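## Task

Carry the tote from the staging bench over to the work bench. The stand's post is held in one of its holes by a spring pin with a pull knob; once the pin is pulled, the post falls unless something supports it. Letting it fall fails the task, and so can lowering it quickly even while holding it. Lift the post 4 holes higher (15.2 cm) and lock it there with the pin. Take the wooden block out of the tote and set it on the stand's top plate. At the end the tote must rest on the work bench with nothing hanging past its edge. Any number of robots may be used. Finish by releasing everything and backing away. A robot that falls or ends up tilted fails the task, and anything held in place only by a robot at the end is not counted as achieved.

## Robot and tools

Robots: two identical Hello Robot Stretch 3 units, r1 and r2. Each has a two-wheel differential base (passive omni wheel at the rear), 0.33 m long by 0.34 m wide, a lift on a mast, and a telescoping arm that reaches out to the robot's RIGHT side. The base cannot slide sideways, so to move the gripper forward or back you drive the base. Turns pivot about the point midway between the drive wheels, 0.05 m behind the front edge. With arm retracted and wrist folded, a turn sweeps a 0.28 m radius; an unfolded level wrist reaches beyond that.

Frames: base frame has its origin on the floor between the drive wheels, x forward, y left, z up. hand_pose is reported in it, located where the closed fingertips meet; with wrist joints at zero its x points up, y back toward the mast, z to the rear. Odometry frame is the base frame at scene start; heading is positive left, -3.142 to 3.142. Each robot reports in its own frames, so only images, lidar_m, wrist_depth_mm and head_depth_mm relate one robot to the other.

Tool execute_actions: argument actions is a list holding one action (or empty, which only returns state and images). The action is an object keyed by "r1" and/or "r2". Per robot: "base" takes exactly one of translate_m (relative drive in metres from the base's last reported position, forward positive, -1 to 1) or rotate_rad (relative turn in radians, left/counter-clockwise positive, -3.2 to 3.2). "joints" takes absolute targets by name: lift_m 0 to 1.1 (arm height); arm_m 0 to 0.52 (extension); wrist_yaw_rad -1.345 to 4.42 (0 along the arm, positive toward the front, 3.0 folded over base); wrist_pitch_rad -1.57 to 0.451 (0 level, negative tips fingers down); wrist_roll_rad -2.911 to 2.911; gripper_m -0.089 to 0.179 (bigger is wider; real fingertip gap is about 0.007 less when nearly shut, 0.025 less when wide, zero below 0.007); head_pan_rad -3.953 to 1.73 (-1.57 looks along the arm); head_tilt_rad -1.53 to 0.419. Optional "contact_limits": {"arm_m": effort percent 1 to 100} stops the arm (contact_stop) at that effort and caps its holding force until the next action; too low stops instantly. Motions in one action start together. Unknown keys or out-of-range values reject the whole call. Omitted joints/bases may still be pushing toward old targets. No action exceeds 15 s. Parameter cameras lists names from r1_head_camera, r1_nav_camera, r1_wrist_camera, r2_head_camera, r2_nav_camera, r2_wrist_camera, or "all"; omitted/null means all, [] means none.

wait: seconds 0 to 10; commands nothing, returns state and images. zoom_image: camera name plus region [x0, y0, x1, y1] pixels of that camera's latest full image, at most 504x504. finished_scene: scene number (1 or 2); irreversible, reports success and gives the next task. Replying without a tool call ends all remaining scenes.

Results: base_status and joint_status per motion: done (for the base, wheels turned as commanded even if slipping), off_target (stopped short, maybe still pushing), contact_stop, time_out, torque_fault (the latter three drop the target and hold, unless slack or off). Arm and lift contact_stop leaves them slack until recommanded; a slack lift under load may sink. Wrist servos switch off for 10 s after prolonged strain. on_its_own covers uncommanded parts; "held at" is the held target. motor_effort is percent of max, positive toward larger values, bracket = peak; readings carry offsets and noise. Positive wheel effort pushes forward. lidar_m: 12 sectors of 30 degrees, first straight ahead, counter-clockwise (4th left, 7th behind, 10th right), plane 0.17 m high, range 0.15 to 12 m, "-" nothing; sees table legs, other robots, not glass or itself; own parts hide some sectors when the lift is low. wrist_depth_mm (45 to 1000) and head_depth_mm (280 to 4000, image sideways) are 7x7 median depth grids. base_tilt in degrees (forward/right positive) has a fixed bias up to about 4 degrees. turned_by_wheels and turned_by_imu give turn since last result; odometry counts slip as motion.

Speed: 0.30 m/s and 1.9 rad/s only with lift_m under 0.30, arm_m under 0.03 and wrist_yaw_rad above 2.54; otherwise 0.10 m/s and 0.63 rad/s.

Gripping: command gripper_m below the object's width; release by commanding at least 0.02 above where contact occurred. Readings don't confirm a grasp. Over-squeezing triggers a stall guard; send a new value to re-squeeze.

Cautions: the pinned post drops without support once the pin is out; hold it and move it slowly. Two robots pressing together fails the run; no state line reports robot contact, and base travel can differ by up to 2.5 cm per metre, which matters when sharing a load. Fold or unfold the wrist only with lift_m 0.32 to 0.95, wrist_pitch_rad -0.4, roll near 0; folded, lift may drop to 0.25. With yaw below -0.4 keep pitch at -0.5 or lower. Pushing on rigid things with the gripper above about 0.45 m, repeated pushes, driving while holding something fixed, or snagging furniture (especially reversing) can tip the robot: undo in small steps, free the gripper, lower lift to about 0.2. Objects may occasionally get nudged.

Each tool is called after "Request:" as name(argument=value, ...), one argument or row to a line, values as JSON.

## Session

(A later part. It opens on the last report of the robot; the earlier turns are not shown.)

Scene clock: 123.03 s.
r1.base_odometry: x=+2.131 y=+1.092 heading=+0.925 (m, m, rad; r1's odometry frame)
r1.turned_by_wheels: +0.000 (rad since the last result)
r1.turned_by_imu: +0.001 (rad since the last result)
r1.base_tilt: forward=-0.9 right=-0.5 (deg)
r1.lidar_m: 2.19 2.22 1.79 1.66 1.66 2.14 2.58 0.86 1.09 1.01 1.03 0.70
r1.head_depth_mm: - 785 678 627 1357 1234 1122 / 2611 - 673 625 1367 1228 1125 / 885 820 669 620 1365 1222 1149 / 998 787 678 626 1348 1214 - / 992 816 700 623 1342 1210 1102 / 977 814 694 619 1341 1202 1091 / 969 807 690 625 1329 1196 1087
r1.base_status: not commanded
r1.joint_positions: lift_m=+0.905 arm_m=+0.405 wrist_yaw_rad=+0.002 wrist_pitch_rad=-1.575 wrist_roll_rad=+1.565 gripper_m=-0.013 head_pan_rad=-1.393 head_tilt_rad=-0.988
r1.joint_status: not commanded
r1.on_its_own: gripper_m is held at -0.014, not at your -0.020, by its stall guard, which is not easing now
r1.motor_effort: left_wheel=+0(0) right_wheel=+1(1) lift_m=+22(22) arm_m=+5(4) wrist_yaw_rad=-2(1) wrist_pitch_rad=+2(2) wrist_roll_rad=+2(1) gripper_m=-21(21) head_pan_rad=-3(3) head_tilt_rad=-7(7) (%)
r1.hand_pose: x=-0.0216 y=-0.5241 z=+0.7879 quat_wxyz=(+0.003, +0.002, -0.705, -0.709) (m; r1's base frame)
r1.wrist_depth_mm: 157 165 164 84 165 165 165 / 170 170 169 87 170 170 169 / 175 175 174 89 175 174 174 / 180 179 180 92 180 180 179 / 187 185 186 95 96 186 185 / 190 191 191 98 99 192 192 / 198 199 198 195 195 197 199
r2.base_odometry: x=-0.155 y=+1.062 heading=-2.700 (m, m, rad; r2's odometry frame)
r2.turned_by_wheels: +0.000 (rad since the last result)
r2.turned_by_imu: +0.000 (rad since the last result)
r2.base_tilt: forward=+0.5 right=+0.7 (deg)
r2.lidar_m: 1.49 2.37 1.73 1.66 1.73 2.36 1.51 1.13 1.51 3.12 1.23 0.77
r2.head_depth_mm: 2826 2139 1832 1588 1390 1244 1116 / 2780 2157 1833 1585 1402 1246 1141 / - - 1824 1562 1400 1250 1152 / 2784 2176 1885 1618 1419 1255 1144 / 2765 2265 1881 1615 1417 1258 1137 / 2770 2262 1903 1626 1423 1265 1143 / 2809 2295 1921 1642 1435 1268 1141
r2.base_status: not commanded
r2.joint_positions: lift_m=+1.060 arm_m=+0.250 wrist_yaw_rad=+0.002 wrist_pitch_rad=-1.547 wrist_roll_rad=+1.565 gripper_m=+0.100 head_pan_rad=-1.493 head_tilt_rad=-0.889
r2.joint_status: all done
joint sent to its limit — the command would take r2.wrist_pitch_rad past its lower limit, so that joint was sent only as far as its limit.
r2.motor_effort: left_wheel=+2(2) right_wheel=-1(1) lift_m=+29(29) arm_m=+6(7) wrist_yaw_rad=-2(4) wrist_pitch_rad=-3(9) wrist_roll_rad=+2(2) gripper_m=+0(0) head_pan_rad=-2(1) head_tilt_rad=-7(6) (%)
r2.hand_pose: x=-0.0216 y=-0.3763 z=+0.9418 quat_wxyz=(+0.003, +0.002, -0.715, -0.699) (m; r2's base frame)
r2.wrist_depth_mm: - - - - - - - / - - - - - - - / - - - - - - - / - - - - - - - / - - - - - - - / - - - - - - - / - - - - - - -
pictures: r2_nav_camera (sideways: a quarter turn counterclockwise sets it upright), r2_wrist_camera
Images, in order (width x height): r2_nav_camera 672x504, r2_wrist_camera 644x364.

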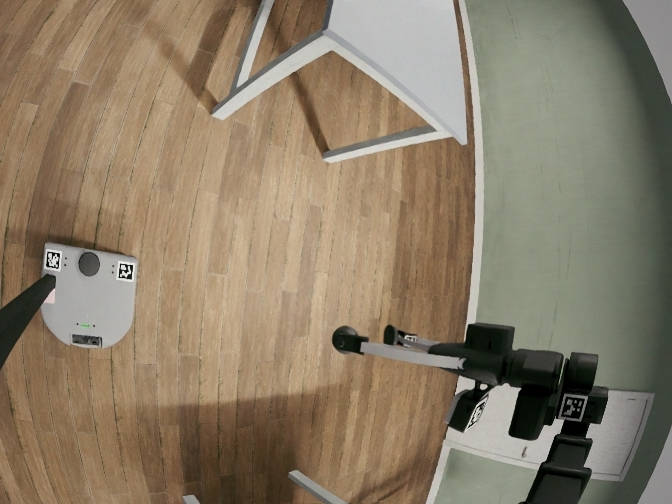

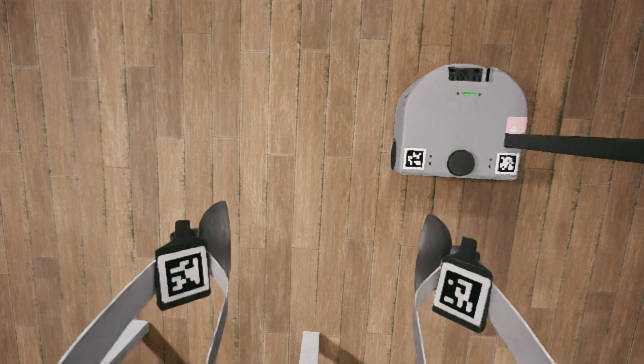

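Request:
execute_actions(
  actions=[
    {"r2":{"base":{"translate_m":-1.0}}},
  ],
  cameras=[],
)

Request:
execute_actions(
  actions=[
    {"r2":{"base":{"translate_m":-0.75}}},
  ],
  cameras=["r2_nav_camera","r2_wrist_camera"],
)

Scene clock: 134.20 s.
r1.base_odometry: x=+2.131 y=+1.092 heading=+0.925 (m, m, rad; r1's odometry frame)
r1.turned_by_wheels: +0.000 (rad since the last result)
r1.turned_by_imu: +0.003 (rad since the last result)
r1.base_tilt: forward=-0.9 right=-0.4 (deg)
r1.lidar_m: 2.18 2.22 1.79 1.66 1.66 2.13 2.58 0.86 1.09 1.01 1.03 0.70
r1.head_depth_mm: - 785 679 628 1358 1235 1118 / 2600 - 673 624 1367 1228 1126 / 884 819 669 619 1365 1219 1148 / 999 786 679 625 1348 1215 - / 988 821 699 623 1346 1207 1103 / 978 810 694 619 1330 1205 1093 / 967 802 689 624 1333 1191 1085
r1.base_status: not commanded
r1.joint_positions: lift_m=+0.905 arm_m=+0.405 wrist_yaw_rad=+0.002 wrist_pitch_rad=-1.575 wrist_roll_rad=+1.565 gripper_m=-0.013 head_pan_rad=-1.393 head_tilt_rad=-0.988
r1.joint_status: not commanded
r1.on_its_own: gripper_m is held at -0.014, not at your -0.020, by its stall guard, which is not easing now
r1.motor_effort: left_wheel=+0(0) right_wheel=+0(1) lift_m=+22(22) arm_m=+4(4) wrist_yaw_rad=-2(2) wrist_pitch_rad=+2(2) wrist_roll_rad=+2(2) gripper_m=-21(21) head_pan_rad=-3(3) head_tilt_rad=-6(7) (%)
r1.hand_pose: x=-0.0216 y=-0.5241 z=+0.7879 quat_wxyz=(+0.003, +0.002, -0.705, -0.709) (m; r1's base frame)
r1.wrist_depth_mm: 157 165 164 84 166 165 165 / 169 170 169 87 170 170 169 / 175 175 174 90 176 176 174 / 181 180 179 92 181 179 180 / 187 186 184 95 96 185 185 / 190 193 191 98 99 191 192 / 198 198 198 195 197 198 197
r2.base_odometry: x=+0.748 y=+1.489 heading=-2.700 (m, m, rad; r2's odometry frame)
r2.turned_by_wheels: +0.000 (rad since the last result)
r2.turned_by_imu: +0.001 (rad since the last result)
r2.base_tilt: forward=+0.5 right=+0.6 (deg)
r2.lidar_m: 1.72 2.35 1.72 1.66 1.73 2.37 1.50 0.55 0.39 0.38 3.25 1.97
r2.head_depth_mm: 2806 858 742 639 1368 1201 1117 / 2735 867 744 644 1326 1205 1137 / - - 1740 1505 1357 1228 1148 / 2761 2188 1868 1607 1406 1253 1144 / 2789 2262 1881 1622 1420 1260 1134 / 2788 2292 1905 1628 1430 1268 1138 / 2791 2294 1907 1650 1434 1268 1144
r2.base_status: done
r2.joint_positions: lift_m=+1.060 arm_m=+0.250 wrist_yaw_rad=+0.002 wrist_pitch_rad=-1.547 wrist_roll_rad=+1.565 gripper_m=+0.100 head_pan_rad=-1.493 head_tilt_rad=-0.889
r2.joint_status: not commanded
r2.motor_effort: left_wheel=+2(2) right_wheel=-1(6) lift_m=+29(29) arm_m=+6(6) wrist_yaw_rad=-2(2) wrist_pitch_rad=-3(3) wrist_roll_rad=+2(2) gripper_m=+0(0) head_pan_rad=-3(2) head_tilt_rad=-6(6) (%)
r2.hand_pose: x=-0.0216 y=-0.3763 z=+0.9418 quat_wxyz=(+0.003, +0.002, -0.715, -0.699) (m; r2's base frame)
r2.wrist_depth_mm: 318 317 313 315 - - - / 330 326 322 321 - - - / 336 335 331 330 - - - / - - - - - - - / - - - - - - - / - - - - - - - / - - - - - - -
pictures: none
No camera images: the call's "cameras" was empty. Leave "cameras" out to get every camera's image.

Scene clock: 142.67 s.
r1.base_odometry: x=+2.131 y=+1.092 heading=+0.925 (m, m, rad; r1's odometry frame)
r1.turned_by_wheels: +0.000 (rad since the last result)
r1.turned_by_imu: +0.002 (rad since the last result)
r1.base_tilt: forward=-0.9 right=-0.4 (deg)
r1.lidar_m: 2.18 2.22 1.79 1.66 1.66 2.14 2.58 0.86 1.09 1.01 1.03 0.70
r1.head_depth_mm: - 782 679 628 1359 1234 1115 / 2583 - 674 623 1368 1231 1127 / 884 818 669 618 1359 1222 1144 / 999 786 678 626 1353 1221 - / 988 822 698 622 1346 1209 1101 / 978 811 695 619 1337 1198 1093 / 965 803 688 625 1328 1193 1082
r1.base_status: not commanded
r1.joint_positions: lift_m=+0.905 arm_m=+0.405 wrist_yaw_rad=+0.002 wrist_pitch_rad=-1.575 wrist_roll_rad=+1.565 gripper_m=-0.013 head_pan_rad=-1.393 head_tilt_rad=-0.988
r1.joint_status: not commanded
r1.on_its_own: gripper_m is held at -0.014, not at your -0.020, by its stall guard, which is not easing now
r1.motor_effort: left_wheel=-1(1) right_wheel=+1(1) lift_m=+22(22) arm_m=+4(5) wrist_yaw_rad=-2(3) wrist_pitch_rad=+2(2) wrist_roll_rad=+2(2) gripper_m=-21(20) head_pan_rad=-5(3) head_tilt_rad=-7(7) (%)
r1.hand_pose: x=-0.0216 y=-0.5241 z=+0.7879 quat_wxyz=(+0.003, +0.002, -0.705, -0.709) (m; r1's base frame)
r1.wrist_depth_mm: 157 166 164 84 166 166 165 / 170 171 169 87 170 170 170 / 176 175 174 89 176 175 175 / 181 180 179 92 181 180 179 / 187 186 184 95 96 186 184 / 190 192 191 98 99 191 191 / 200 199 198 194 196 198 198
r2.base_odometry: x=+1.426 y=+1.810 heading=-2.700 (m, m, rad; r2's odometry frame)
r2.turned_by_wheels: +0.000 (rad since the last result)
r2.turned_by_imu: +0.001 (rad since the last result)
r2.base_tilt: forward=+0.5 right=+0.4 (deg)
r2.lidar_m: 2.46 2.35 1.73 1.66 1.73 2.37 2.33 0.54 0.40 0.38 0.40 0.55
r2.head_depth_mm: 2748 835 706 638 1344 1199 1115 / 2748 856 693 642 1349 1208 1136 / - - 701 635 1360 1210 1145 / 2740 852 705 651 1365 1216 1142 / 2782 890 728 654 1372 1218 1133 / 2798 918 767 658 1371 1227 1141 / 2782 930 770 660 1378 1241 1140
r2.base_status: done
r2.joint_positions: lift_m=+1.060 arm_m=+0.250 wrist_yaw_rad=+0.002 wrist_pitch_rad=-1.547 wrist_roll_rad=+1.565 gripper_m=+0.100 head_pan_rad=-1.493 head_tilt_rad=-0.889
r2.joint_status: not commanded
r2.motor_effort: left_wheel=+1(3) right_wheel=+0(5) lift_m=+30(30) arm_m=+6(6) wrist_yaw_rad=-2(2) wrist_pitch_rad=-3(3) wrist_roll_rad=+2(2) gripper_m=-1(0) head_pan_rad=-2(2) head_tilt_rad=-6(7) (%)
r2.hand_pose: x=-0.0216 y=-0.3763 z=+0.9418 quat_wxyz=(+0.003, +0.002, -0.715, -0.699) (m; r2's base frame)
r2.wrist_depth_mm: 278 280 316 312 - - - / 326 308 323 321 - - - / 330 316 333 326 - - - / 344 325 342 341 - - - / 356 315 345 348 - - - / 301 303 361 362 - - - / 372 377 372 371 - - -
pictures: r2_nav_camera (sideways: a quarter turn counterclockwise sets it upright), r2_wrist_camera
Images, in order (width x height): r2_nav_camera 672x504, r2_wrist_camera 644x364.

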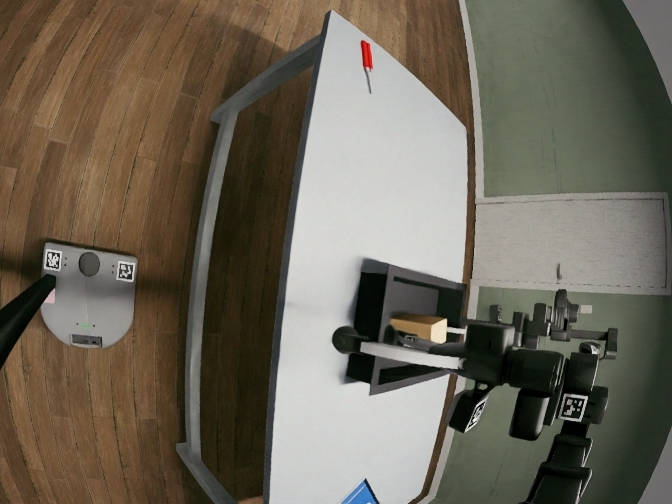

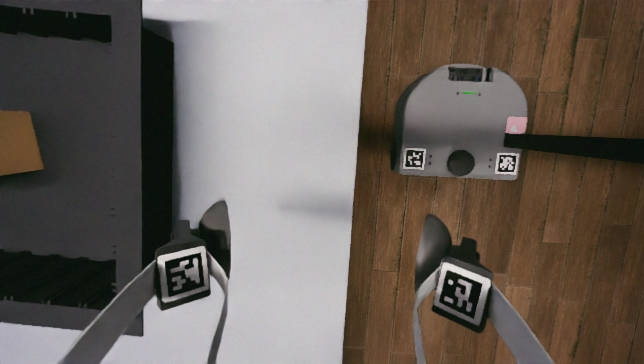

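Request:
execute_actions(
  actions=[
    {"r2":{"base":{"translate_m":-0.14},"joints":{"arm_m":0.40,"lift_m":1.0}}},
  ],
  cameras=["r2_wrist_camera"],
)

Scene clock: 145.17 s.
r1.base_odometry: x=+2.131 y=+1.092 heading=+0.925 (m, m, rad; r1's odometry frame)
r1.turned_by_wheels: +0.000 (rad since the last result)
r1.turned_by_imu: +0.001 (rad since the last result)
r1.base_tilt: forward=-0.8 right=-0.5 (deg)
r1.lidar_m: 2.19 2.22 1.79 1.66 1.66 2.14 2.58 0.86 1.09 1.01 1.03 0.70
r1.head_depth_mm: - 785 679 628 1355 1236 1120 / 2596 - 672 625 1370 1232 1129 / 866 820 669 620 1362 1223 1145 / 974 785 677 626 1358 1212 - / 986 817 699 621 1344 1209 1104 / 974 815 693 618 1341 1201 1094 / 970 802 688 625 1334 1194 1088
r1.base_status: not commanded
r1.joint_positions: lift_m=+0.905 arm_m=+0.405 wrist_yaw_rad=+0.002 wrist_pitch_rad=-1.575 wrist_roll_rad=+1.565 gripper_m=-0.013 head_pan_rad=-1.393 head_tilt_rad=-0.988
r1.joint_status: not commanded
r1.on_its_own: gripper_m is held at -0.014, not at your -0.020, by its stall guard, which is not easing now
r1.motor_effort: left_wheel=+0(0) right_wheel=+1(1) lift_m=+22(22) arm_m=+4(4) wrist_yaw_rad=-2(2) wrist_pitch_rad=+2(2) wrist_roll_rad=+2(2) gripper_m=-21(21) head_pan_rad=-4(3) head_tilt_rad=-7(7) (%)
r1.hand_pose: x=-0.0216 y=-0.5241 z=+0.7879 quat_wxyz=(+0.003, +0.002, -0.705, -0.709) (m; r1's base frame)
r1.wrist_depth_mm: 157 164 165 84 166 165 165 / 170 170 169 87 170 170 170 / 176 176 174 89 176 175 174 / 182 179 179 92 180 180 180 / 187 185 185 95 96 186 186 / 191 193 191 98 99 191 190 / 200 198 199 195 196 198 198
r2.base_odometry: x=+1.553 y=+1.870 heading=-2.700 (m, m, rad; r2's odometry frame)
r2.turned_by_wheels: +0.000 (rad since the last result)
r2.turned_by_imu: +0.000 (rad since the last result)
r2.base_tilt: forward=+0.6 right=+0.6 (deg)
r2.lidar_m: 2.61 2.36 1.72 1.67 1.73 2.27 2.19 0.54 0.40 0.38 0.40 0.55
r2.head_depth_mm: 2743 881 741 638 1343 1201 1120 / 2766 886 744 643 1344 1202 1144 / - 889 718 646 1351 1215 1151 / 879 871 708 650 1359 1214 1146 / 888 835 709 655 1367 1215 1136 / 2764 840 709 657 1375 1226 1135 / 2792 929 749 663 1383 1232 1146
r2.base_status: done
r2.joint_positions: lift_m=+1.000 arm_m=+0.400 wrist_yaw_rad=+0.002 wrist_pitch_rad=-1.548 wrist_roll_rad=+1.565 gripper_m=+0.100 head_pan_rad=-1.493 head_tilt_rad=-0.889
r2.joint_status: all done
r2.motor_effort: left_wheel=+2(2) right_wheel=+0(5) lift_m=+24(26) arm_m=+6(5) wrist_yaw_rad=-2(2) wrist_pitch_rad=-3(3) wrist_roll_rad=+2(2) gripper_m=+0(0) head_pan_rad=-2(3) head_tilt_rad=-6(7) (%)
r2.hand_pose: x=-0.0216 y=-0.5260 z=+0.8821 quat_wxyz=(+0.003, +0.002, -0.715, -0.699) (m; r2's base frame)
r2.wrist_depth_mm: 264 263 260 257 253 251 928 / 271 269 263 264 261 259 937 / 274 274 271 270 269 266 961 / 276 280 279 276 275 271 - / 288 288 195 195 283 281 - / 294 292 291 289 289 - - / 216 299 300 300 298 300 -
pictures: r2_wrist_camera
Images, in order (width x height): r2_wrist_camera 644x364.

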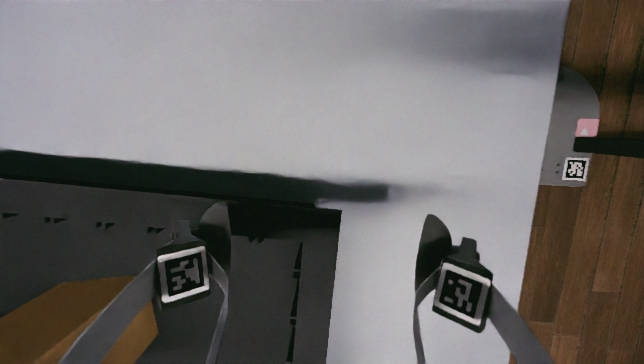

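Request:
execute_actions(
  actions=[
    {"r2":{"base":{"translate_m":0.11}}},
  ],
  cameras=[],
)

Request:
execute_actions(
  actions=[
    {"r2":{"joints":{"lift_m":0.905}}},
  ],
  cameras=[],
)

Request:
execute_actions(
  actions=[
    {"r2":{"joints":{"gripper_m":-0.02}},"r1":{"joints":{"gripper_m":-0.025}}},
  ],
  cameras=[],
)

Request:
execute_actions(
  actions=[
    {"r2":{"joints":{"lift_m":0.96}},"r1":{"joints":{"lift_m":0.96}}},
  ],
  cameras=["r2_nav_camera","r1_head_camera"],
)

Scene clock: 147.43 s.
r1.base_odometry: x=+2.131 y=+1.092 heading=+0.925 (m, m, rad; r1's odometry frame)
r1.turned_by_wheels: +0.000 (rad since the last result)
r1.turned_by_imu: +0.001 (rad since the last result)
r1.base_tilt: forward=-1.0 right=-0.4 (deg)
r1.lidar_m: 2.19 2.22 1.79 1.66 1.66 2.13 2.57 0.86 1.09 1.01 1.03 0.70
r1.head_depth_mm: - 787 680 628 1352 1233 1119 / 843 - 674 623 1370 1229 1129 / 884 819 669 619 1364 1228 1143 / 996 787 678 627 1357 1209 - / 991 821 700 622 1344 1208 1102 / 978 812 695 619 1333 1200 1094 / 967 806 690 624 1331 1193 1088
r1.base_status: not commanded
r1.joint_positions: lift_m=+0.905 arm_m=+0.405 wrist_yaw_rad=+0.002 wrist_pitch_rad=-1.575 wrist_roll_rad=+1.565 gripper_m=-0.013 head_pan_rad=-1.393 head_tilt_rad=-0.988
r1.joint_status: not commanded
r1.on_its_own: gripper_m is held at -0.014, not at your -0.020, by its stall guard, which is not easing now
r1.motor_effort: left_wheel=+0(0) right_wheel=+1(1) lift_m=+22(22) arm_m=+4(4) wrist_yaw_rad=-2(2) wrist_pitch_rad=+2(2) wrist_roll_rad=+2(2) gripper_m=-21(21) head_pan_rad=-4(4) head_tilt_rad=-6(7) (%)
r1.hand_pose: x=-0.0216 y=-0.5241 z=+0.7879 quat_wxyz=(+0.003, +0.002, -0.705, -0.709) (m; r1's base frame)
r1.wrist_depth_mm: 158 165 165 84 166 165 164 / 171 170 169 87 171 170 170 / 175 175 174 89 175 174 174 / 181 180 179 92 180 181 180 / 187 186 186 95 96 186 184 / 192 191 191 98 98 191 192 / 199 198 198 195 196 199 198
r2.base_odometry: x=+1.454 y=+1.823 heading=-2.699 (m, m, rad; r2's odometry frame)
r2.turned_by_wheels: +0.000 (rad since the last result)
r2.turned_by_imu: -0.001 (rad since the last result)
r2.base_tilt: forward=+0.5 right=+0.5 (deg)
r2.lidar_m: 2.49 2.35 1.73 1.66 1.73 2.38 2.30 0.54 0.40 0.38 0.40 0.55
r2.head_depth_mm: 2761 883 739 640 1339 1200 1118 / 2786 817 688 644 1349 1206 1136 / - 841 702 646 1366 1211 1154 / 2725 877 703 650 1362 1218 1144 / 2768 851 709 655 1376 1221 1136 / 2783 917 765 656 1369 1226 1137 / 2798 925 772 663 1392 1228 1143
r2.base_status: done
r2.joint_positions: lift_m=+1.000 arm_m=+0.400 wrist_yaw_rad=+0.002 wrist_pitch_rad=-1.548 wrist_roll_rad=+1.565 gripper_m=+0.100 head_pan_rad=-1.493 head_tilt_rad=-0.889
r2.joint_status: not commanded
r2.motor_effort: left_wheel=+1(4) right_wheel=-1(4) lift_m=+24(24) arm_m=+6(6) wrist_yaw_rad=-2(2) wrist_pitch_rad=-3(3) wrist_roll_rad=+2(2) gripper_m=+0(0) head_pan_rad=-2(2) head_tilt_rad=-7(6) (%)
r2.hand_pose: x=-0.0216 y=-0.5260 z=+0.8821 quat_wxyz=(+0.003, +0.002, -0.715, -0.699) (m; r2's base frame)
r2.wrist_depth_mm: 179 178 177 177 253 252 902 / 268 266 265 205 262 259 941 / 274 271 269 266 265 263 936 / 201 270 277 270 277 272 - / 191 287 287 283 284 280 - / 298 300 296 288 292 - - / 277 273 288 297 297 298 -
pictures: none
No camera images: the call's "cameras" was empty. Leave "cameras" out to get every camera's image.

Scene clock: 149.13 s.
r1.base_odometry: x=+2.131 y=+1.092 heading=+0.925 (m, m, rad; r1's odometry frame)
r1.turned_by_wheels: +0.000 (rad since the last result)
r1.turned_by_imu: +0.000 (rad since the last result)
r1.base_tilt: forward=-1.0 right=-0.4 (deg)
r1.lidar_m: 2.18 2.22 1.79 1.66 1.66 2.14 2.58 0.86 1.09 1.01 1.03 0.70
r1.head_depth_mm: - 785 678 627 1356 1233 1120 / 841 - 674 624 1370 1231 1129 / 885 818 670 619 1365 1222 1143 / 996 786 679 624 1353 1219 - / 985 821 701 622 1340 1209 1104 / 977 812 695 619 1340 1196 1092 / 970 804 689 624 1326 1190 1080
r1.base_status: not commanded
r1.joint_positions: lift_m=+0.905 arm_m=+0.405 wrist_yaw_rad=+0.002 wrist_pitch_rad=-1.575 wrist_roll_rad=+1.565 gripper_m=-0.013 head_pan_rad=-1.393 head_tilt_rad=-0.988
r1.joint_status: not commanded
r1.on_its_own: gripper_m is held at -0.014, not at your -0.020, by its stall guard, which is not easing now
r1.motor_effort: left_wheel=+0(1) right_wheel=+1(1) lift_m=+22(22) arm_m=+4(4) wrist_yaw_rad=-2(2) wrist_pitch_rad=+2(2) wrist_roll_rad=+2(2) gripper_m=-21(21) head_pan_rad=-2(5) head_tilt_rad=-7(8) (%)
r1.hand_pose: x=-0.0216 y=-0.5241 z=+0.7879 quat_wxyz=(+0.003, +0.002, -0.705, -0.709) (m; r1's base frame)
r1.wrist_depth_mm: 157 165 164 84 166 165 165 / 170 170 168 87 171 169 169 / 175 174 174 89 176 174 175 / 181 181 179 92 180 181 180 / 186 186 185 95 96 186 186 / 191 193 190 98 99 190 191 / 198 198 197 194 196 199 197
r2.base_odometry: x=+1.454 y=+1.823 heading=-2.699 (m, m, rad; r2's odometry frame)
r2.turned_by_wheels: +0.000 (rad since the last result)
r2.turned_by_imu: +0.000 (rad since the last result)
r2.base_tilt: forward=+0.6 right=+0.5 (deg)
r2.lidar_m: 2.50 2.36 1.72 1.66 1.73 2.38 2.30 0.54 0.40 0.38 0.40 0.54
r2.head_depth_mm: - 861 740 639 1343 1199 1119 / - 819 689 643 1352 1205 1135 / - - 695 640 1358 1213 1153 / 2698 902 701 649 1363 1215 1141 / 2741 849 711 654 1373 1221 1141 / 2779 919 767 658 1379 1224 1141 / 2800 929 771 661 1376 1233 1148
r2.base_status: not commanded
r2.joint_positions: lift_m=+0.905 arm_m=+0.400 wrist_yaw_rad=+0.002 wrist_pitch_rad=-1.548 wrist_roll_rad=+1.565 gripper_m=+0.100 head_pan_rad=-1.493 head_tilt_rad=-0.889
r2.joint_status: all done
r2.motor_effort: left_wheel=+1(1) right_wheel=-1(1) lift_m=+24(25) arm_m=+6(6) wrist_yaw_rad=-2(2) wrist_pitch_rad=-3(3) wrist_roll_rad=+2(2) gripper_m=+0(0) head_pan_rad=-2(2) head_tilt_rad=-6(6) (%)
r2.hand_pose: x=-0.0216 y=-0.5261 z=+0.7871 quat_wxyz=(+0.003, +0.002, -0.715, -0.699) (m; r2's base frame)
r2.wrist_depth_mm: 168 157 140 87 167 167 165 / 175 173 173 89 172 171 169 / 179 178 177 91 176 174 173 / 184 183 181 94 181 180 178 / 188 189 185 97 187 183 183 / 195 194 192 99 191 189 189 / 201 200 196 103 197 196 195
pictures: none
No camera images: the call's "cameras" was empty. Leave "cameras" out to get every camera's image.

Scene clock: 150.83 s.
r1.base_odometry: x=+2.131 y=+1.092 heading=+0.925 (m, m, rad; r1's odometry frame)
r1.turned_by_wheels: +0.000 (rad since the last result)
r1.turned_by_imu: +0.000 (rad since the last result)
r1.base_tilt: forward=-0.9 right=-0.5 (deg)
r1.lidar_m: 2.19 2.22 1.79 1.66 1.66 2.14 2.57 0.86 1.09 1.01 1.03 0.70
r1.head_depth_mm: - 786 675 628 1357 1237 1120 / 853 - 673 622 1365 1228 1127 / 886 819 671 619 1358 1223 1148 / 1001 785 675 626 1359 1220 - / 991 817 698 621 1343 1209 1108 / 976 812 694 619 1331 1202 1094 / 964 806 689 623 1329 1195 1088
r1.base_status: not commanded
r1.joint_positions: lift_m=+0.905 arm_m=+0.405 wrist_yaw_rad=+0.002 wrist_pitch_rad=-1.566 wrist_roll_rad=+1.565 gripper_m=-0.018 head_pan_rad=-1.393 head_tilt_rad=-0.988
r1.joint_status: gripper_m off_target (ended at -0.018, target -0.025)
r1.on_its_own: gripper_m is held at -0.019, not at your -0.025, by its stall guard, which is still easing
r1.motor_effort: left_wheel=+0(0) right_wheel=+0(1) lift_m=+22(22) arm_m=+4(4) wrist_yaw_rad=-2(2) wrist_pitch_rad=-1(2) wrist_roll_rad=+2(2) gripper_m=-12(74) head_pan_rad=-5(4) head_tilt_rad=-7(7) (%)
r1.hand_pose: x=-0.0216 y=-0.5266 z=+0.7876 quat_wxyz=(+0.003, +0.002, -0.709, -0.706) (m; r1's base frame)
r1.wrist_depth_mm: 158 166 164 84 165 164 162 / 172 171 168 87 171 169 168 / 176 176 175 89 175 175 172 / 183 181 180 92 180 179 179 / 188 187 185 95 96 185 183 / 191 193 192 98 99 190 190 / 201 199 198 149 196 198 196
r2.base_odometry: x=+1.454 y=+1.823 heading=-2.699 (m, m, rad; r2's odometry frame)
r2.turned_by_wheels: +0.000 (rad since the last result)
r2.turned_by_imu: +0.000 (rad since the last result)
r2.base_tilt: forward=+0.5 right=+0.5 (deg)
r2.lidar_m: 2.50 2.35 1.73 1.67 1.73 2.38 2.30 0.54 0.40 0.38 0.40 0.54
r2.head_depth_mm: - 863 724 638 1343 1204 1119 / - 821 686 642 1338 1203 1136 / - - 700 646 1361 1217 1148 / 2680 904 699 651 1362 1216 1142 / 2792 851 705 653 1369 1220 1140 / 2791 918 765 657 1372 1230 1141 / 2797 926 769 661 1386 1235 1145
r2.base_status: not commanded
r2.joint_positions: lift_m=+0.905 arm_m=+0.400 wrist_yaw_rad=+0.002 wrist_pitch_rad=-1.537 wrist_roll_rad=+1.567 gripper_m=-0.019 head_pan_rad=-1.493 head_tilt_rad=-0.889
r2.joint_status: all done
r2.motor_effort: left_wheel=+1(1) right_wheel=-2(2) lift_m=+24(24) arm_m=+4(6) wrist_yaw_rad=-2(2) wrist_pitch_rad=-8(9) wrist_roll_rad=+2(2) gripper_m=-23(100) head_pan_rad=-2(3) head_tilt_rad=-6(6) (%)
r2.hand_pose: x=-0.0216 y=-0.5291 z=+0.7869 quat_wxyz=(+0.002, +0.002, -0.719, -0.695) (m; r2's base frame)
r2.wrist_depth_mm: 165 156 144 86 166 164 162 / 176 175 172 89 170 169 168 / 182 179 176 91 175 173 171 / 185 184 182 93 181 178 175 / 186 190 187 96 184 183 181 / 198 195 194 99 189 188 185 / 203 200 198 102 195 193 192
pictures: none
No camera images: the call's "cameras" was empty. Leave "cameras" out to get every camera's image.

Scene clock: 152.17 s.
r1.base_odometry: x=+2.131 y=+1.092 heading=+0.925 (m, m, rad; r1's odometry frame)
r1.turned_by_wheels: +0.000 (rad since the last result)
r1.turned_by_imu: +0.000 (rad since the last result)
r1.base_tilt: forward=-0.9 right=-0.4 (deg)
r1.lidar_m: 2.18 2.21 1.79 1.66 1.66 2.14 2.58 0.86 1.09 1.01 1.03 0.70
r1.head_depth_mm: - 733 678 627 1349 1238 1119 / - 727 672 624 1365 1235 1127 / 812 724 681 618 1360 1222 1147 / 965 708 693 625 1356 1213 - / 988 820 699 622 1349 1209 1107 / 977 810 692 619 1331 1198 1089 / 967 804 689 625 1326 1195 1086
r1.base_status: not commanded
r1.joint_positions: lift_m=+0.960 arm_m=+0.405 wrist_yaw_rad=+0.002 wrist_pitch_rad=-1.559 wrist_roll_rad=+1.565 gripper_m=-0.014 head_pan_rad=-1.393 head_tilt_rad=-0.988
r1.joint_status: all done
r1.on_its_own: gripper_m is held at -0.016, not at your -0.025, by its stall guard, which is not easing now
r1.motor_effort: left_wheel=+0(0) right_wheel=+0(1) lift_m=+36(37) arm_m=+5(5) wrist_yaw_rad=-2(1) wrist_pitch_rad=-3(3) wrist_roll_rad=+2(2) gripper_m=-22(23) head_pan_rad=-3(3) head_tilt_rad=-7(6) (%)
r1.hand_pose: x=-0.0216 y=-0.5282 z=+0.8418 quat_wxyz=(+0.003, +0.002, -0.711, -0.703) (m; r1's base frame)
r1.wrist_depth_mm: 140 148 161 99 214 214 213 / 187 190 187 99 221 220 217 / 195 191 188 100 229 225 225 / 195 192 189 100 234 232 231 / 196 192 189 100 - 240 238 / 195 194 192 101 100 246 244 / 196 194 190 145 255 257 253
r2.base_odometry: x=+1.454 y=+1.823 heading=-2.699 (m, m, rad; r2's odometry frame)
r2.turned_by_wheels: +0.000 (rad since the last result)
r2.turned_by_imu: +0.000 (rad since the last result)
r2.base_tilt: forward=+0.5 right=+0.7 (deg)
r2.lidar_m: 2.49 2.36 1.72 1.66 1.73 2.38 2.30 0.54 0.40 0.38 0.40 0.55
r2.head_depth_mm: 2642 860 740 639 1339 1200 1114 / 834 734 646 641 1351 1204 1143 / - 740 651 646 1356 1212 1152 / 2755 811 658 650 1364 1217 1150 / 2745 773 709 651 1369 1219 1133 / 2776 918 765 658 1374 1221 1141 / 2781 924 771 660 1378 1237 1146
r2.base_status: not commanded
r2.joint_positions: lift_m=+0.960 arm_m=+0.400 wrist_yaw_rad=+0.002 wrist_pitch_rad=-1.539 wrist_roll_rad=+1.569 gripper_m=-0.019 head_pan_rad=-1.493 head_tilt_rad=-0.889
r2.joint_status: all done
r2.motor_effort: left_wheel=+1(1) right_wheel=-1(1) lift_m=+32(33) arm_m=+4(4) wrist_yaw_rad=-2(2) wrist_pitch_rad=-7(9) wrist_roll_rad=+1(1) gripper_m=-21(22) head_pan_rad=-2(2) head_tilt_rad=-6(5) (%)
r2.hand_pose: x=-0.0216 y=-0.5285 z=+0.8416 quat_wxyz=(+0.002, +0.001, -0.718, -0.696) (m; r2's base frame)
r2.wrist_depth_mm: 155 154 152 73 215 214 213 / 164 163 160 77 221 219 220 / 173 171 169 81 227 226 223 / 181 182 180 85 235 232 924 / 184 193 188 91 240 237 - / 211 206 204 97 244 245 - / 223 222 218 104 255 249 -
pictures: r1_head_camera (sideways: a quarter turn clockwise sets it upright), r2_nav_camera (sideways: a quarter turn counterclockwise sets it upright)
Images, in order (width x height): r1_head_camera 896x504, r2_nav_camera 672x504.

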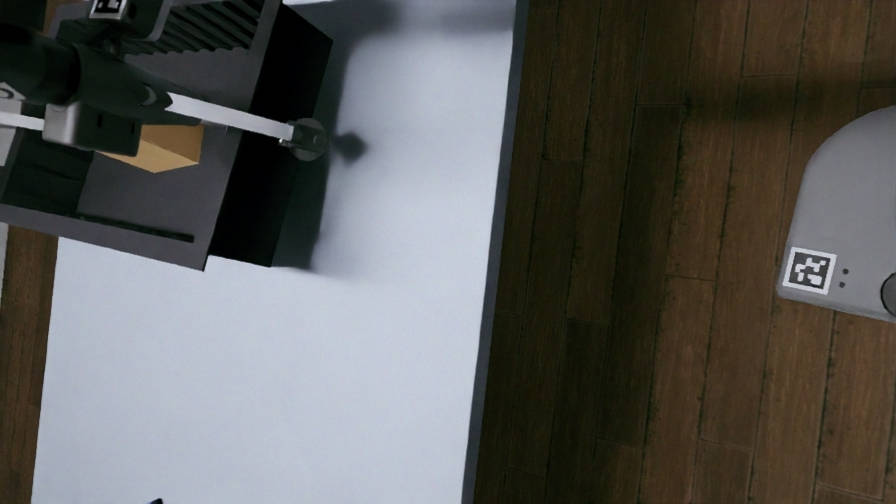

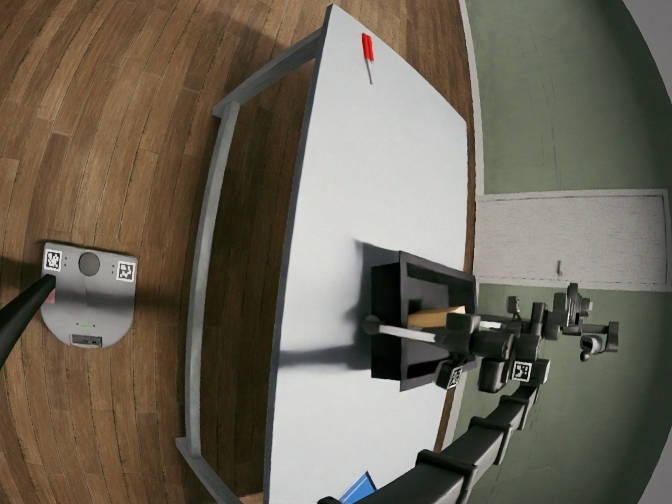

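Request:
execute_actions(
  actions=[
    {"r1":{"base":{"translate_m":-1.0}},"r2":{"base":{"translate_m":1.0}}},
  ],
  cameras=["r1_nav_camera","r2_nav_camera"],
)

Scene clock: 167.77 s.
r1.base_odometry: x=+1.529 y=+0.293 heading=+0.925 (m, m, rad; r1's odometry frame)
r1.turned_by_wheels: +0.000 (rad since the last result)
r1.turned_by_imu: +0.021 (rad since the last result)
r1.base_tilt: forward=-0.8 right=-0.3 (deg)
r1.lidar_m: 1.66 2.44 1.64 1.53 1.58 2.03 3.00 1.64 3.40 1.12 0.50 1.46
r1.head_depth_mm: - 753 1716 1560 1378 1230 1122 / - 764 1666 1541 1371 1229 1123 / 783 606 1720 1543 1358 1223 1142 / 2332 1719 1738 1524 1349 1215 - / 983 856 1537 1517 1322 1204 1106 / 975 811 694 890 1311 1200 1091 / 967 805 689 1492 1326 1192 1091
r1.base_status: done
r1.joint_positions: lift_m=+0.960 arm_m=+0.406 wrist_yaw_rad=+0.001 wrist_pitch_rad=-1.428 wrist_roll_rad=+1.569 gripper_m=-0.015 head_pan_rad=-1.393 head_tilt_rad=-0.988
r1.joint_status: not commanded
r1.on_its_own: gripper_m is held at -0.016, not at your -0.025, by its stall guard, which is not easing now
r1.motor_effort: left_wheel=+1(3) right_wheel=-1(8) lift_m=+34(36) arm_m=-8(10) wrist_yaw_rad=-2(2) wrist_pitch_rad=-40(52) wrist_roll_rad=+0(2) gripper_m=-27(29) head_pan_rad=-4(3) head_tilt_rad=-7(7) (%)
r1.hand_pose: x=-0.0215 y=-0.5631 z=+0.8413 quat_wxyz=(+0.001, +0.001, -0.756, -0.655) (m; r1's base frame)
r1.wrist_depth_mm: - - 919 167 866 828 - / 212 194 186 151 891 875 - / 220 231 225 138 918 898 829 / 223 263 247 125 935 945 891 / 235 245 230 116 - 939 894 / 243 225 218 107 - - 975 / 225 209 191 100 - - -
r2.base_odometry: x=+0.550 y=+1.395 heading=-2.700 (m, m, rad; r2's odometry frame)
r2.turned_by_wheels: +0.000 (rad since the last result)
r2.turned_by_imu: +0.025 (rad since the last result)
r2.base_tilt: forward=+0.5 right=+0.6 (deg)
r2.lidar_m: 1.70 2.29 1.71 1.66 1.74 2.43 1.36 0.54 0.47 1.53 3.28 1.51
r2.head_depth_mm: 2642 950 1707 1577 1390 1199 1111 / - 642 1803 1572 1391 1246 1137 / - 779 1746 1592 1399 1247 1151 / 2763 789 1735 1595 1410 1253 1144 / 2770 2252 1882 1620 1415 1257 1134 / 2818 2241 1894 1613 1417 1266 1141 / 2843 2294 1910 1634 1434 1273 1144
r2.base_status: done
r2.joint_positions: lift_m=+0.960 arm_m=+0.401 wrist_yaw_rad=+0.000 wrist_pitch_rad=-1.265 wrist_roll_rad=+1.568 gripper_m=-0.019 head_pan_rad=-1.494 head_tilt_rad=-0.892
r2.joint_status: not commanded
r2.on_its_own: wrist_pitch_rad is held at -1.401, not at your -1.570, by its stall guard, which is still easing
r2.motor_effort: left_wheel=+0(17) right_wheel=+4(12) lift_m=+29(33) arm_m=-11(11) wrist_yaw_rad=+1(1) wrist_pitch_rad=-63(72) wrist_roll_rad=+1(1) gripper_m=-24(30) head_pan_rad=-2(3) head_tilt_rad=-6(6) (%)
r2.hand_pose: x=-0.0216 y=-0.5995 z=+0.8469 quat_wxyz=(+0.001, +0.001, -0.806, -0.592) (m; r2's base frame)
r2.wrist_depth_mm: 185 168 56 133 888 785 752 / 220 198 65 147 917 823 796 / 279 243 80 163 895 849 820 / 326 247 255 182 953 874 819 / 222 226 274 118 949 886 813 / 201 219 246 148 - 904 829 / - - - - - 916 842
pictures: r1_nav_camera (sideways: a quarter turn counterclockwise sets it upright), r2_nav_camera (sideways: a quarter turn counterclockwise sets it upright)
Images, in order (width x height): r1_nav_camera 672x504, r2_nav_camera 672x504.

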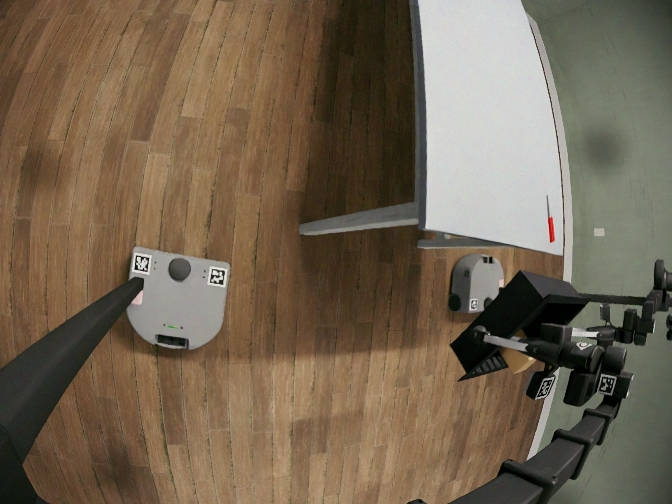

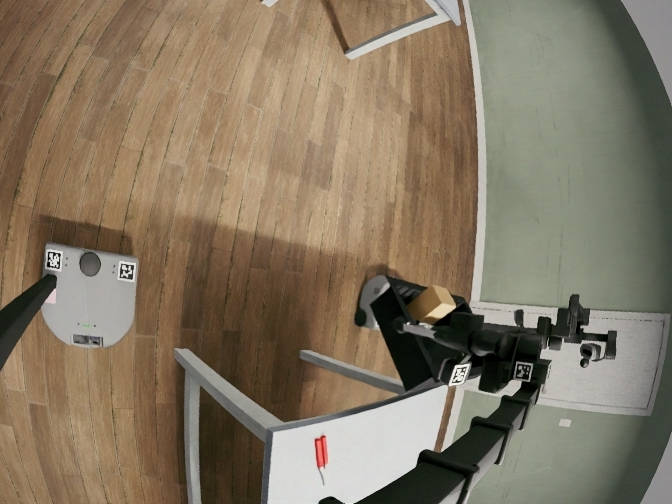

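Request:
execute_actions(
  actions=[
    {"r1":{"base":{"translate_m":-1.0},"joints":{"arm_m":0.45,"lift_m":0.99}},"r2":{"base":{"translate_m":1.0},"joints":{"arm_m":0.46,"lift_m":0.99,"wrist_pitch_rad":-1.57}}},
  ],
  cameras=["r1_nav_camera","r2_nav_camera"],
)

Scene clock: 182.90 s.
r1.base_odometry: x=+0.927 y=-0.505 heading=+0.925 (m, m, rad; r1's odometry frame)
r1.turned_by_wheels: +0.000 (rad since the last result)
r1.turned_by_imu: +0.067 (rad since the last result)
r1.base_tilt: forward=-1.1 right=-0.3 (deg)
r1.lidar_m: 2.65 2.13 1.54 1.47 1.51 2.03 4.54 0.81 0.79 1.62 1.70 1.30
r1.head_depth_mm: 758 751 1783 1550 1380 1235 1120 / 810 644 1734 1544 1371 1226 1124 / 591 661 1755 1532 1363 1222 1151 / 2460 2023 1749 1527 1353 1211 - / 2443 2028 1734 1510 1342 1212 1106 / 2428 2011 1714 1503 1334 1201 1089 / 2388 1982 1710 1494 1322 1193 1087
r1.base_status: done
r1.joint_positions: lift_m=+0.990 arm_m=+0.451 wrist_yaw_rad=-0.004 wrist_pitch_rad=-1.436 wrist_roll_rad=+1.578 gripper_m=-0.015 head_pan_rad=-1.394 head_tilt_rad=-0.991
r1.joint_status: all done
r1.on_its_own: gripper_m is held at -0.016, not at your -0.025, by its stall guard, which is not easing now
r1.motor_effort: left_wheel=+0(34) right_wheel=+4(18) lift_m=+34(37) arm_m=-8(11) wrist_yaw_rad=+4(4) wrist_pitch_rad=-38(47) wrist_roll_rad=-3(3) gripper_m=-26(28) head_pan_rad=-3(3) head_tilt_rad=-6(7) (%)
r1.hand_pose: x=-0.0216 y=-0.6058 z=+0.8712 quat_wxyz=(-0.004, -0.004, -0.753, -0.658) (m; r1's base frame)
r1.wrist_depth_mm: - - 188 175 919 855 - / 210 207 200 162 940 898 - / 224 252 244 144 974 928 897 / 226 255 243 132 - 933 924 / 245 237 227 121 - - 924 / 227 219 213 112 - - - / 212 203 190 104 - - -
r2.base_odometry: x=-0.354 y=+0.968 heading=-2.700 (m, m, rad; r2's odometry frame)
r2.turned_by_wheels: +0.000 (rad since the last result)
r2.turned_by_imu: -0.033 (rad since the last result)
r2.base_tilt: forward=+0.4 right=+0.6 (deg)
r2.lidar_m: 1.59 2.32 1.70 1.63 1.69 2.32 1.63 1.35 3.27 1.64 0.65 0.61
r2.head_depth_mm: 2586 2104 1821 1578 1394 1243 1117 / 659 685 1837 1580 1396 1242 1135 / - 728 1811 1594 1399 1247 1153 / 2672 783 1826 1603 1410 1255 1141 / 2837 2223 1882 1621 1412 1265 1135 / 2798 2254 1889 1616 1427 1261 1142 / 2799 2224 1817 1642 1435 1246 1140
r2.base_status: done
r2.joint_positions: lift_m=+0.990 arm_m=+0.461 wrist_yaw_rad=-0.001 wrist_pitch_rad=-1.261 wrist_roll_rad=+1.573 gripper_m=-0.019 head_pan_rad=-1.494 head_tilt_rad=-0.892
r2.joint_status: wrist_pitch_rad off_target (ended at -1.261, target -1.570); the others done
joint sent to its limit — the command would take r2.wrist_pitch_rad past its lower limit, so that joint was sent only as far as its limit.
r2.on_its_own: wrist_pitch_rad is held at -1.397, not at your -1.570, by its stall guard, which is still easing
r2.motor_effort: left_wheel=-1(6) right_wheel=+4(10) lift_m=+31(33) arm_m=-10(10) wrist_yaw_rad=+1(2) wrist_pitch_rad=-64(79) wrist_roll_rad=-1(1) gripper_m=-24(27) head_pan_rad=-2(2) head_tilt_rad=-5(5) (%)
r2.hand_pose: x=-0.0216 y=-0.6607 z=+0.8771 quat_wxyz=(-0.001, -0.001, -0.808, -0.590) (m; r2's base frame)
r2.wrist_depth_mm: 190 169 55 134 922 837 756 / 227 203 64 147 939 838 809 / 297 247 78 162 970 878 807 / 341 252 251 179 949 868 819 / 226 228 274 115 - 891 826 / 207 221 245 151 - 930 843 / - - - - - 944 890
pictures: r1_nav_camera (sideways: a quarter turn counterclockwise sets it upright), r2_nav_camera (sideways: a quarter turn counterclockwise sets it upright)
Images, in order (width x height): r1_nav_camera 672x504, r2_nav_camera 672x504.

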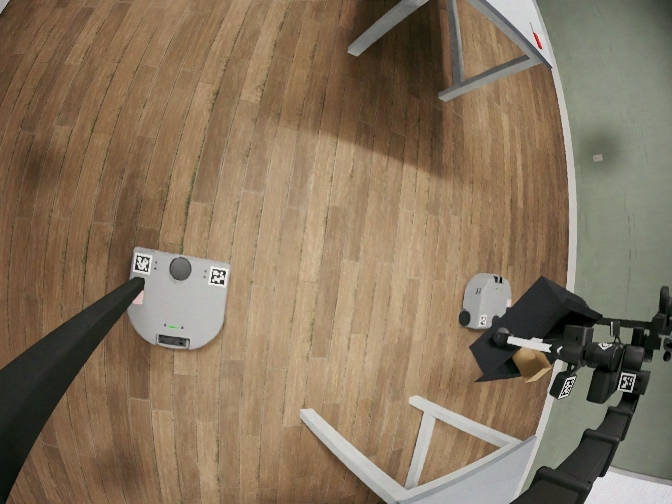

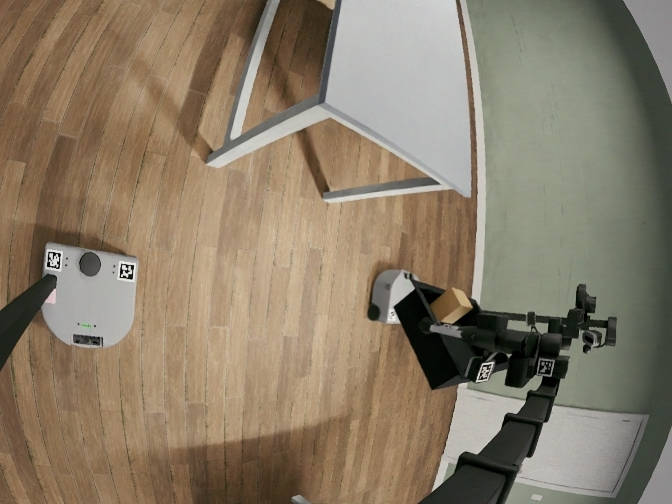

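Request:
execute_actions(
  actions=[
    {"r1":{"base":{"translate_m":-1.0}},"r2":{"base":{"translate_m":1.0}}},
  ],
  cameras=["r1_nav_camera","r2_nav_camera"],
)

Scene clock: 194.30 s.
r1.base_odometry: x=+0.324 y=-1.304 heading=+0.924 (m, m, rad; r1's odometry frame)
r1.turned_by_wheels: +0.000 (rad since the last result)
r1.turned_by_imu: +0.000 (rad since the last result)
r1.base_tilt: forward=-1.0 right=-0.3 (deg)
r1.lidar_m: 2.24 2.10 1.50 1.43 1.48 1.98 3.56 1.16 1.30 1.24 0.71 2.49
r1.head_depth_mm: 750 750 738 1554 1382 1238 1123 / 804 644 728 1545 1367 1230 1125 / 590 661 756 1533 1363 1221 1151 / 989 822 795 1526 1356 1217 - / 982 816 1631 1514 1339 1207 1101 / 973 808 1625 1503 1333 1204 1091 / 2303 801 917 1420 1329 1198 1085
r1.base_status: done
r1.joint_positions: lift_m=+0.990 arm_m=+0.451 wrist_yaw_rad=-0.004 wrist_pitch_rad=-1.441 wrist_roll_rad=+1.578 gripper_m=-0.015 head_pan_rad=-1.394 head_tilt_rad=-0.991
r1.joint_status: not commanded
r1.on_its_own: gripper_m is held at -0.016, not at your -0.025, by its stall guard, which is not easing now; wrist_pitch_rad is at rest, and its effort (-36) is outside its rest range (-20 to +32)
r1.motor_effort: left_wheel=+0(8) right_wheel=+4(7) lift_m=+34(34) arm_m=-9(9) wrist_yaw_rad=+4(4) wrist_pitch_rad=-36(42) wrist_roll_rad=-3(3) gripper_m=-26(27) head_pan_rad=-3(2) head_tilt_rad=-5(6) (%)
r1.hand_pose: x=-0.0216 y=-0.6046 z=+0.8711 quat_wxyz=(-0.004, -0.004, -0.751, -0.660) (m; r1's base frame)
r1.wrist_depth_mm: 271 257 186 173 909 881 - / 206 202 199 159 893 906 - / 229 247 244 145 950 922 888 / 228 256 240 132 265 951 933 / 242 235 225 121 - - 978 / 226 217 211 113 283 - - / 209 202 190 105 291 - -
r2.base_odometry: x=-1.258 y=+0.540 heading=-2.700 (m, m, rad; r2's odometry frame)
r2.turned_by_wheels: +0.000 (rad since the last result)
r2.turned_by_imu: -0.015 (rad since the last result)
r2.base_tilt: forward=+0.5 right=+0.6 (deg)
r2.lidar_m: 2.31 2.38 1.72 1.65 1.70 2.30 2.33 0.58 0.42 0.40 0.42 0.56
r2.head_depth_mm: 1049 876 736 638 1389 1198 1115 / 643 819 744 640 1395 1208 1138 / 897 744 749 645 1405 1208 1149 / 1046 801 753 648 1406 1215 1143 / 2777 905 756 651 1413 1239 1134 / 2781 912 765 655 1401 1242 1136 / 2769 922 770 658 1397 1252 1144
r2.base_status: done
r2.joint_positions: lift_m=+0.990 arm_m=+0.461 wrist_yaw_rad=-0.001 wrist_pitch_rad=-1.121 wrist_roll_rad=+1.573 gripper_m=-0.019 head_pan_rad=-1.494 head_tilt_rad=-0.892
r2.joint_status: not commanded
r2.on_its_own: wrist_pitch_rad is held at -1.229, not at your -1.570, by its stall guard, which is not easing now; wrist_pitch_rad is at rest, and its effort (-50) is outside its rest range (-20 to +32)
r2.motor_effort: left_wheel=-1(3) right_wheel=+3(10) lift_m=+31(31) arm_m=-10(10) wrist_yaw_rad=+1(2) wrist_pitch_rad=-50(70) wrist_roll_rad=-1(1) gripper_m=-22(25) head_pan_rad=-2(2) head_tilt_rad=-4(5) (%)
r2.hand_pose: x=-0.0216 y=-0.6950 z=+0.8871 quat_wxyz=(-0.001, -0.001, -0.847, -0.532) (m; r2's base frame)
r2.wrist_depth_mm: 223 67 84 129 241 218 198 / 281 233 71 138 249 222 201 / 356 293 81 148 253 224 204 / 380 290 250 158 259 230 208 / - 242 253 123 263 236 210 / - 227 261 155 262 240 215 / - 475 376 299 281 244 218
pictures: r1_nav_camera (sideways: a quarter turn counterclockwise sets it upright), r2_nav_camera (sideways: a quarter turn counterclockwise sets it upright)
Images, in order (width x height): r1_nav_camera 672x504, r2_nav_camera 672x504.

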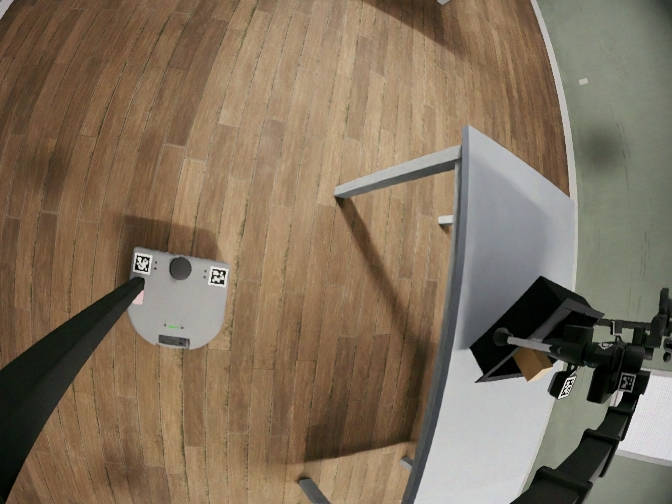

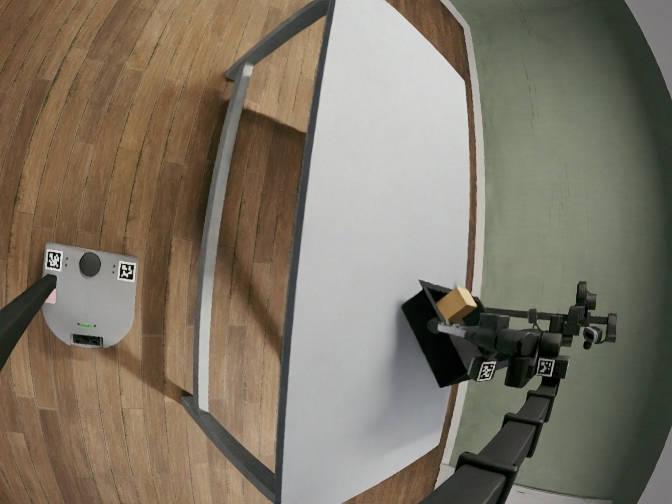

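Request:
execute_actions(
  actions=[
    {"r1":{"joints":{"arm_m":0.52,"wrist_pitch_rad":-1.15}},"r2":{"joints":{"arm_m":0.33}}},
  ],
  cameras=["r1_nav_camera","r1_wrist_camera"],
)

Scene clock: 197.03 s.
r1.base_odometry: x=+0.324 y=-1.304 heading=+0.925 (m, m, rad; r1's odometry frame)
r1.turned_by_wheels: +0.000 (rad since the last result)
r1.turned_by_imu: +0.001 (rad since the last result)
r1.base_tilt: forward=-1.0 right=-0.3 (deg)
r1.lidar_m: 2.24 2.10 1.50 1.44 1.48 1.97 3.53 1.15 1.29 1.24 0.71 2.48
r1.head_depth_mm: 847 802 752 1555 1377 1240 1118 / 857 783 747 1553 1370 1229 1131 / 704 831 758 1535 1360 1219 1151 / 991 824 793 1518 1350 1216 - / 981 815 1631 1506 1345 1210 1100 / 974 810 1621 1514 1336 1199 1093 / 2322 803 919 1417 1321 1193 1086
r1.base_status: not commanded
r1.joint_positions: lift_m=+0.990 arm_m=+0.520 wrist_yaw_rad=-0.002 wrist_pitch_rad=-1.098 wrist_roll_rad=+1.574 gripper_m=-0.015 head_pan_rad=-1.394 head_tilt_rad=-0.991
r1.joint_status: wrist_pitch_rad off_target (ended at -1.098, target -1.150); the others done
r1.on_its_own: gripper_m is held at -0.016, not at your -0.025, by its stall guard, which is not easing now
r1.motor_effort: left_wheel=+1(3) right_wheel=-1(3) lift_m=+33(34) arm_m=-1(5) wrist_yaw_rad=+2(5) wrist_pitch_rad=-14(36) wrist_roll_rad=-1(3) gripper_m=-16(26) head_pan_rad=-1(3) head_tilt_rad=-5(6) (%)
r1.hand_pose: x=-0.0217 y=-0.7599 z=+0.8891 quat_wxyz=(-0.002, -0.002, -0.853, -0.522) (m; r1's base frame)
r1.wrist_depth_mm: 425 352 258 207 227 218 197 / 252 259 262 236 239 224 203 / 278 272 313 278 245 231 210 / 380 341 302 259 257 239 215 / 366 324 278 144 269 247 221 / 343 297 264 135 272 256 228 / 306 272 239 130 298 258 235
r2.base_odometry: x=-1.258 y=+0.540 heading=-2.700 (m, m, rad; r2's odometry frame)
r2.turned_by_wheels: +0.000 (rad since the last result)
r2.turned_by_imu: +0.000 (rad since the last result)
r2.base_tilt: forward=+0.5 right=+0.6 (deg)
r2.lidar_m: 2.32 2.37 1.72 1.64 1.70 2.29 2.34 0.58 0.42 0.40 0.42 0.57
r2.head_depth_mm: 1049 636 738 638 1385 1199 1116 / - 591 713 640 1391 1202 1136 / - 739 700 646 1404 1214 1147 / 2778 724 704 650 1409 1212 1140 / 2787 906 757 654 1414 1236 1133 / 2812 912 764 655 1403 1243 1139 / 2819 922 770 661 1403 1253 1142
r2.base_status: not commanded
r2.joint_positions: lift_m=+0.990 arm_m=+0.331 wrist_yaw_rad=-0.001 wrist_pitch_rad=-1.168 wrist_roll_rad=+1.573 gripper_m=-0.019 head_pan_rad=-1.494 head_tilt_rad=-0.892
r2.joint_status: all done
r2.on_its_own: wrist_pitch_rad is held at -1.229, not at your -1.570, by its stall guard, which is not easing now; wrist_pitch_rad is at rest, and its effort (-28) is outside its rest range (-20 to +32)
r2.motor_effort: left_wheel=+1(1) right_wheel=+1(4) lift_m=+30(31) arm_m=-12(18) wrist_yaw_rad=+2(2) wrist_pitch_rad=-28(50) wrist_roll_rad=-1(1) gripper_m=-20(23) head_pan_rad=-1(2) head_tilt_rad=-5(5) (%)
r2.hand_pose: x=-0.0216 y=-0.5537 z=+0.8833 quat_wxyz=(-0.001, -0.001, -0.834, -0.552) (m; r2's base frame)
r2.wrist_depth_mm: 226 195 66 122 240 219 200 / 279 233 76 130 246 223 204 / 346 284 222 139 248 227 207 / 374 297 265 149 257 232 210 / 367 241 261 119 260 234 214 / 497 221 256 155 261 242 219 / 523 439 358 239 279 246 223
pictures: r1_nav_camera (sideways: a quarter turn counterclockwise sets it upright), r1_wrist_camera
Images, in order (width x height): r1_nav_camera 672x504, r1_wrist_camera 644x364.

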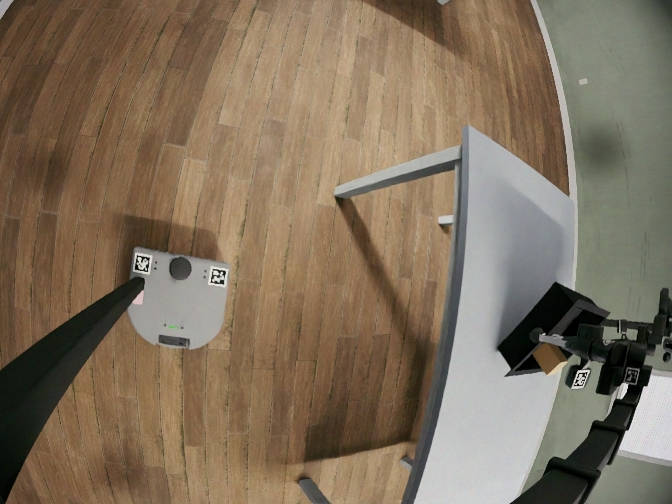

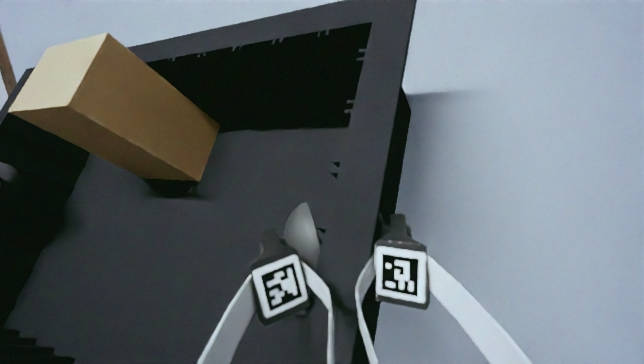

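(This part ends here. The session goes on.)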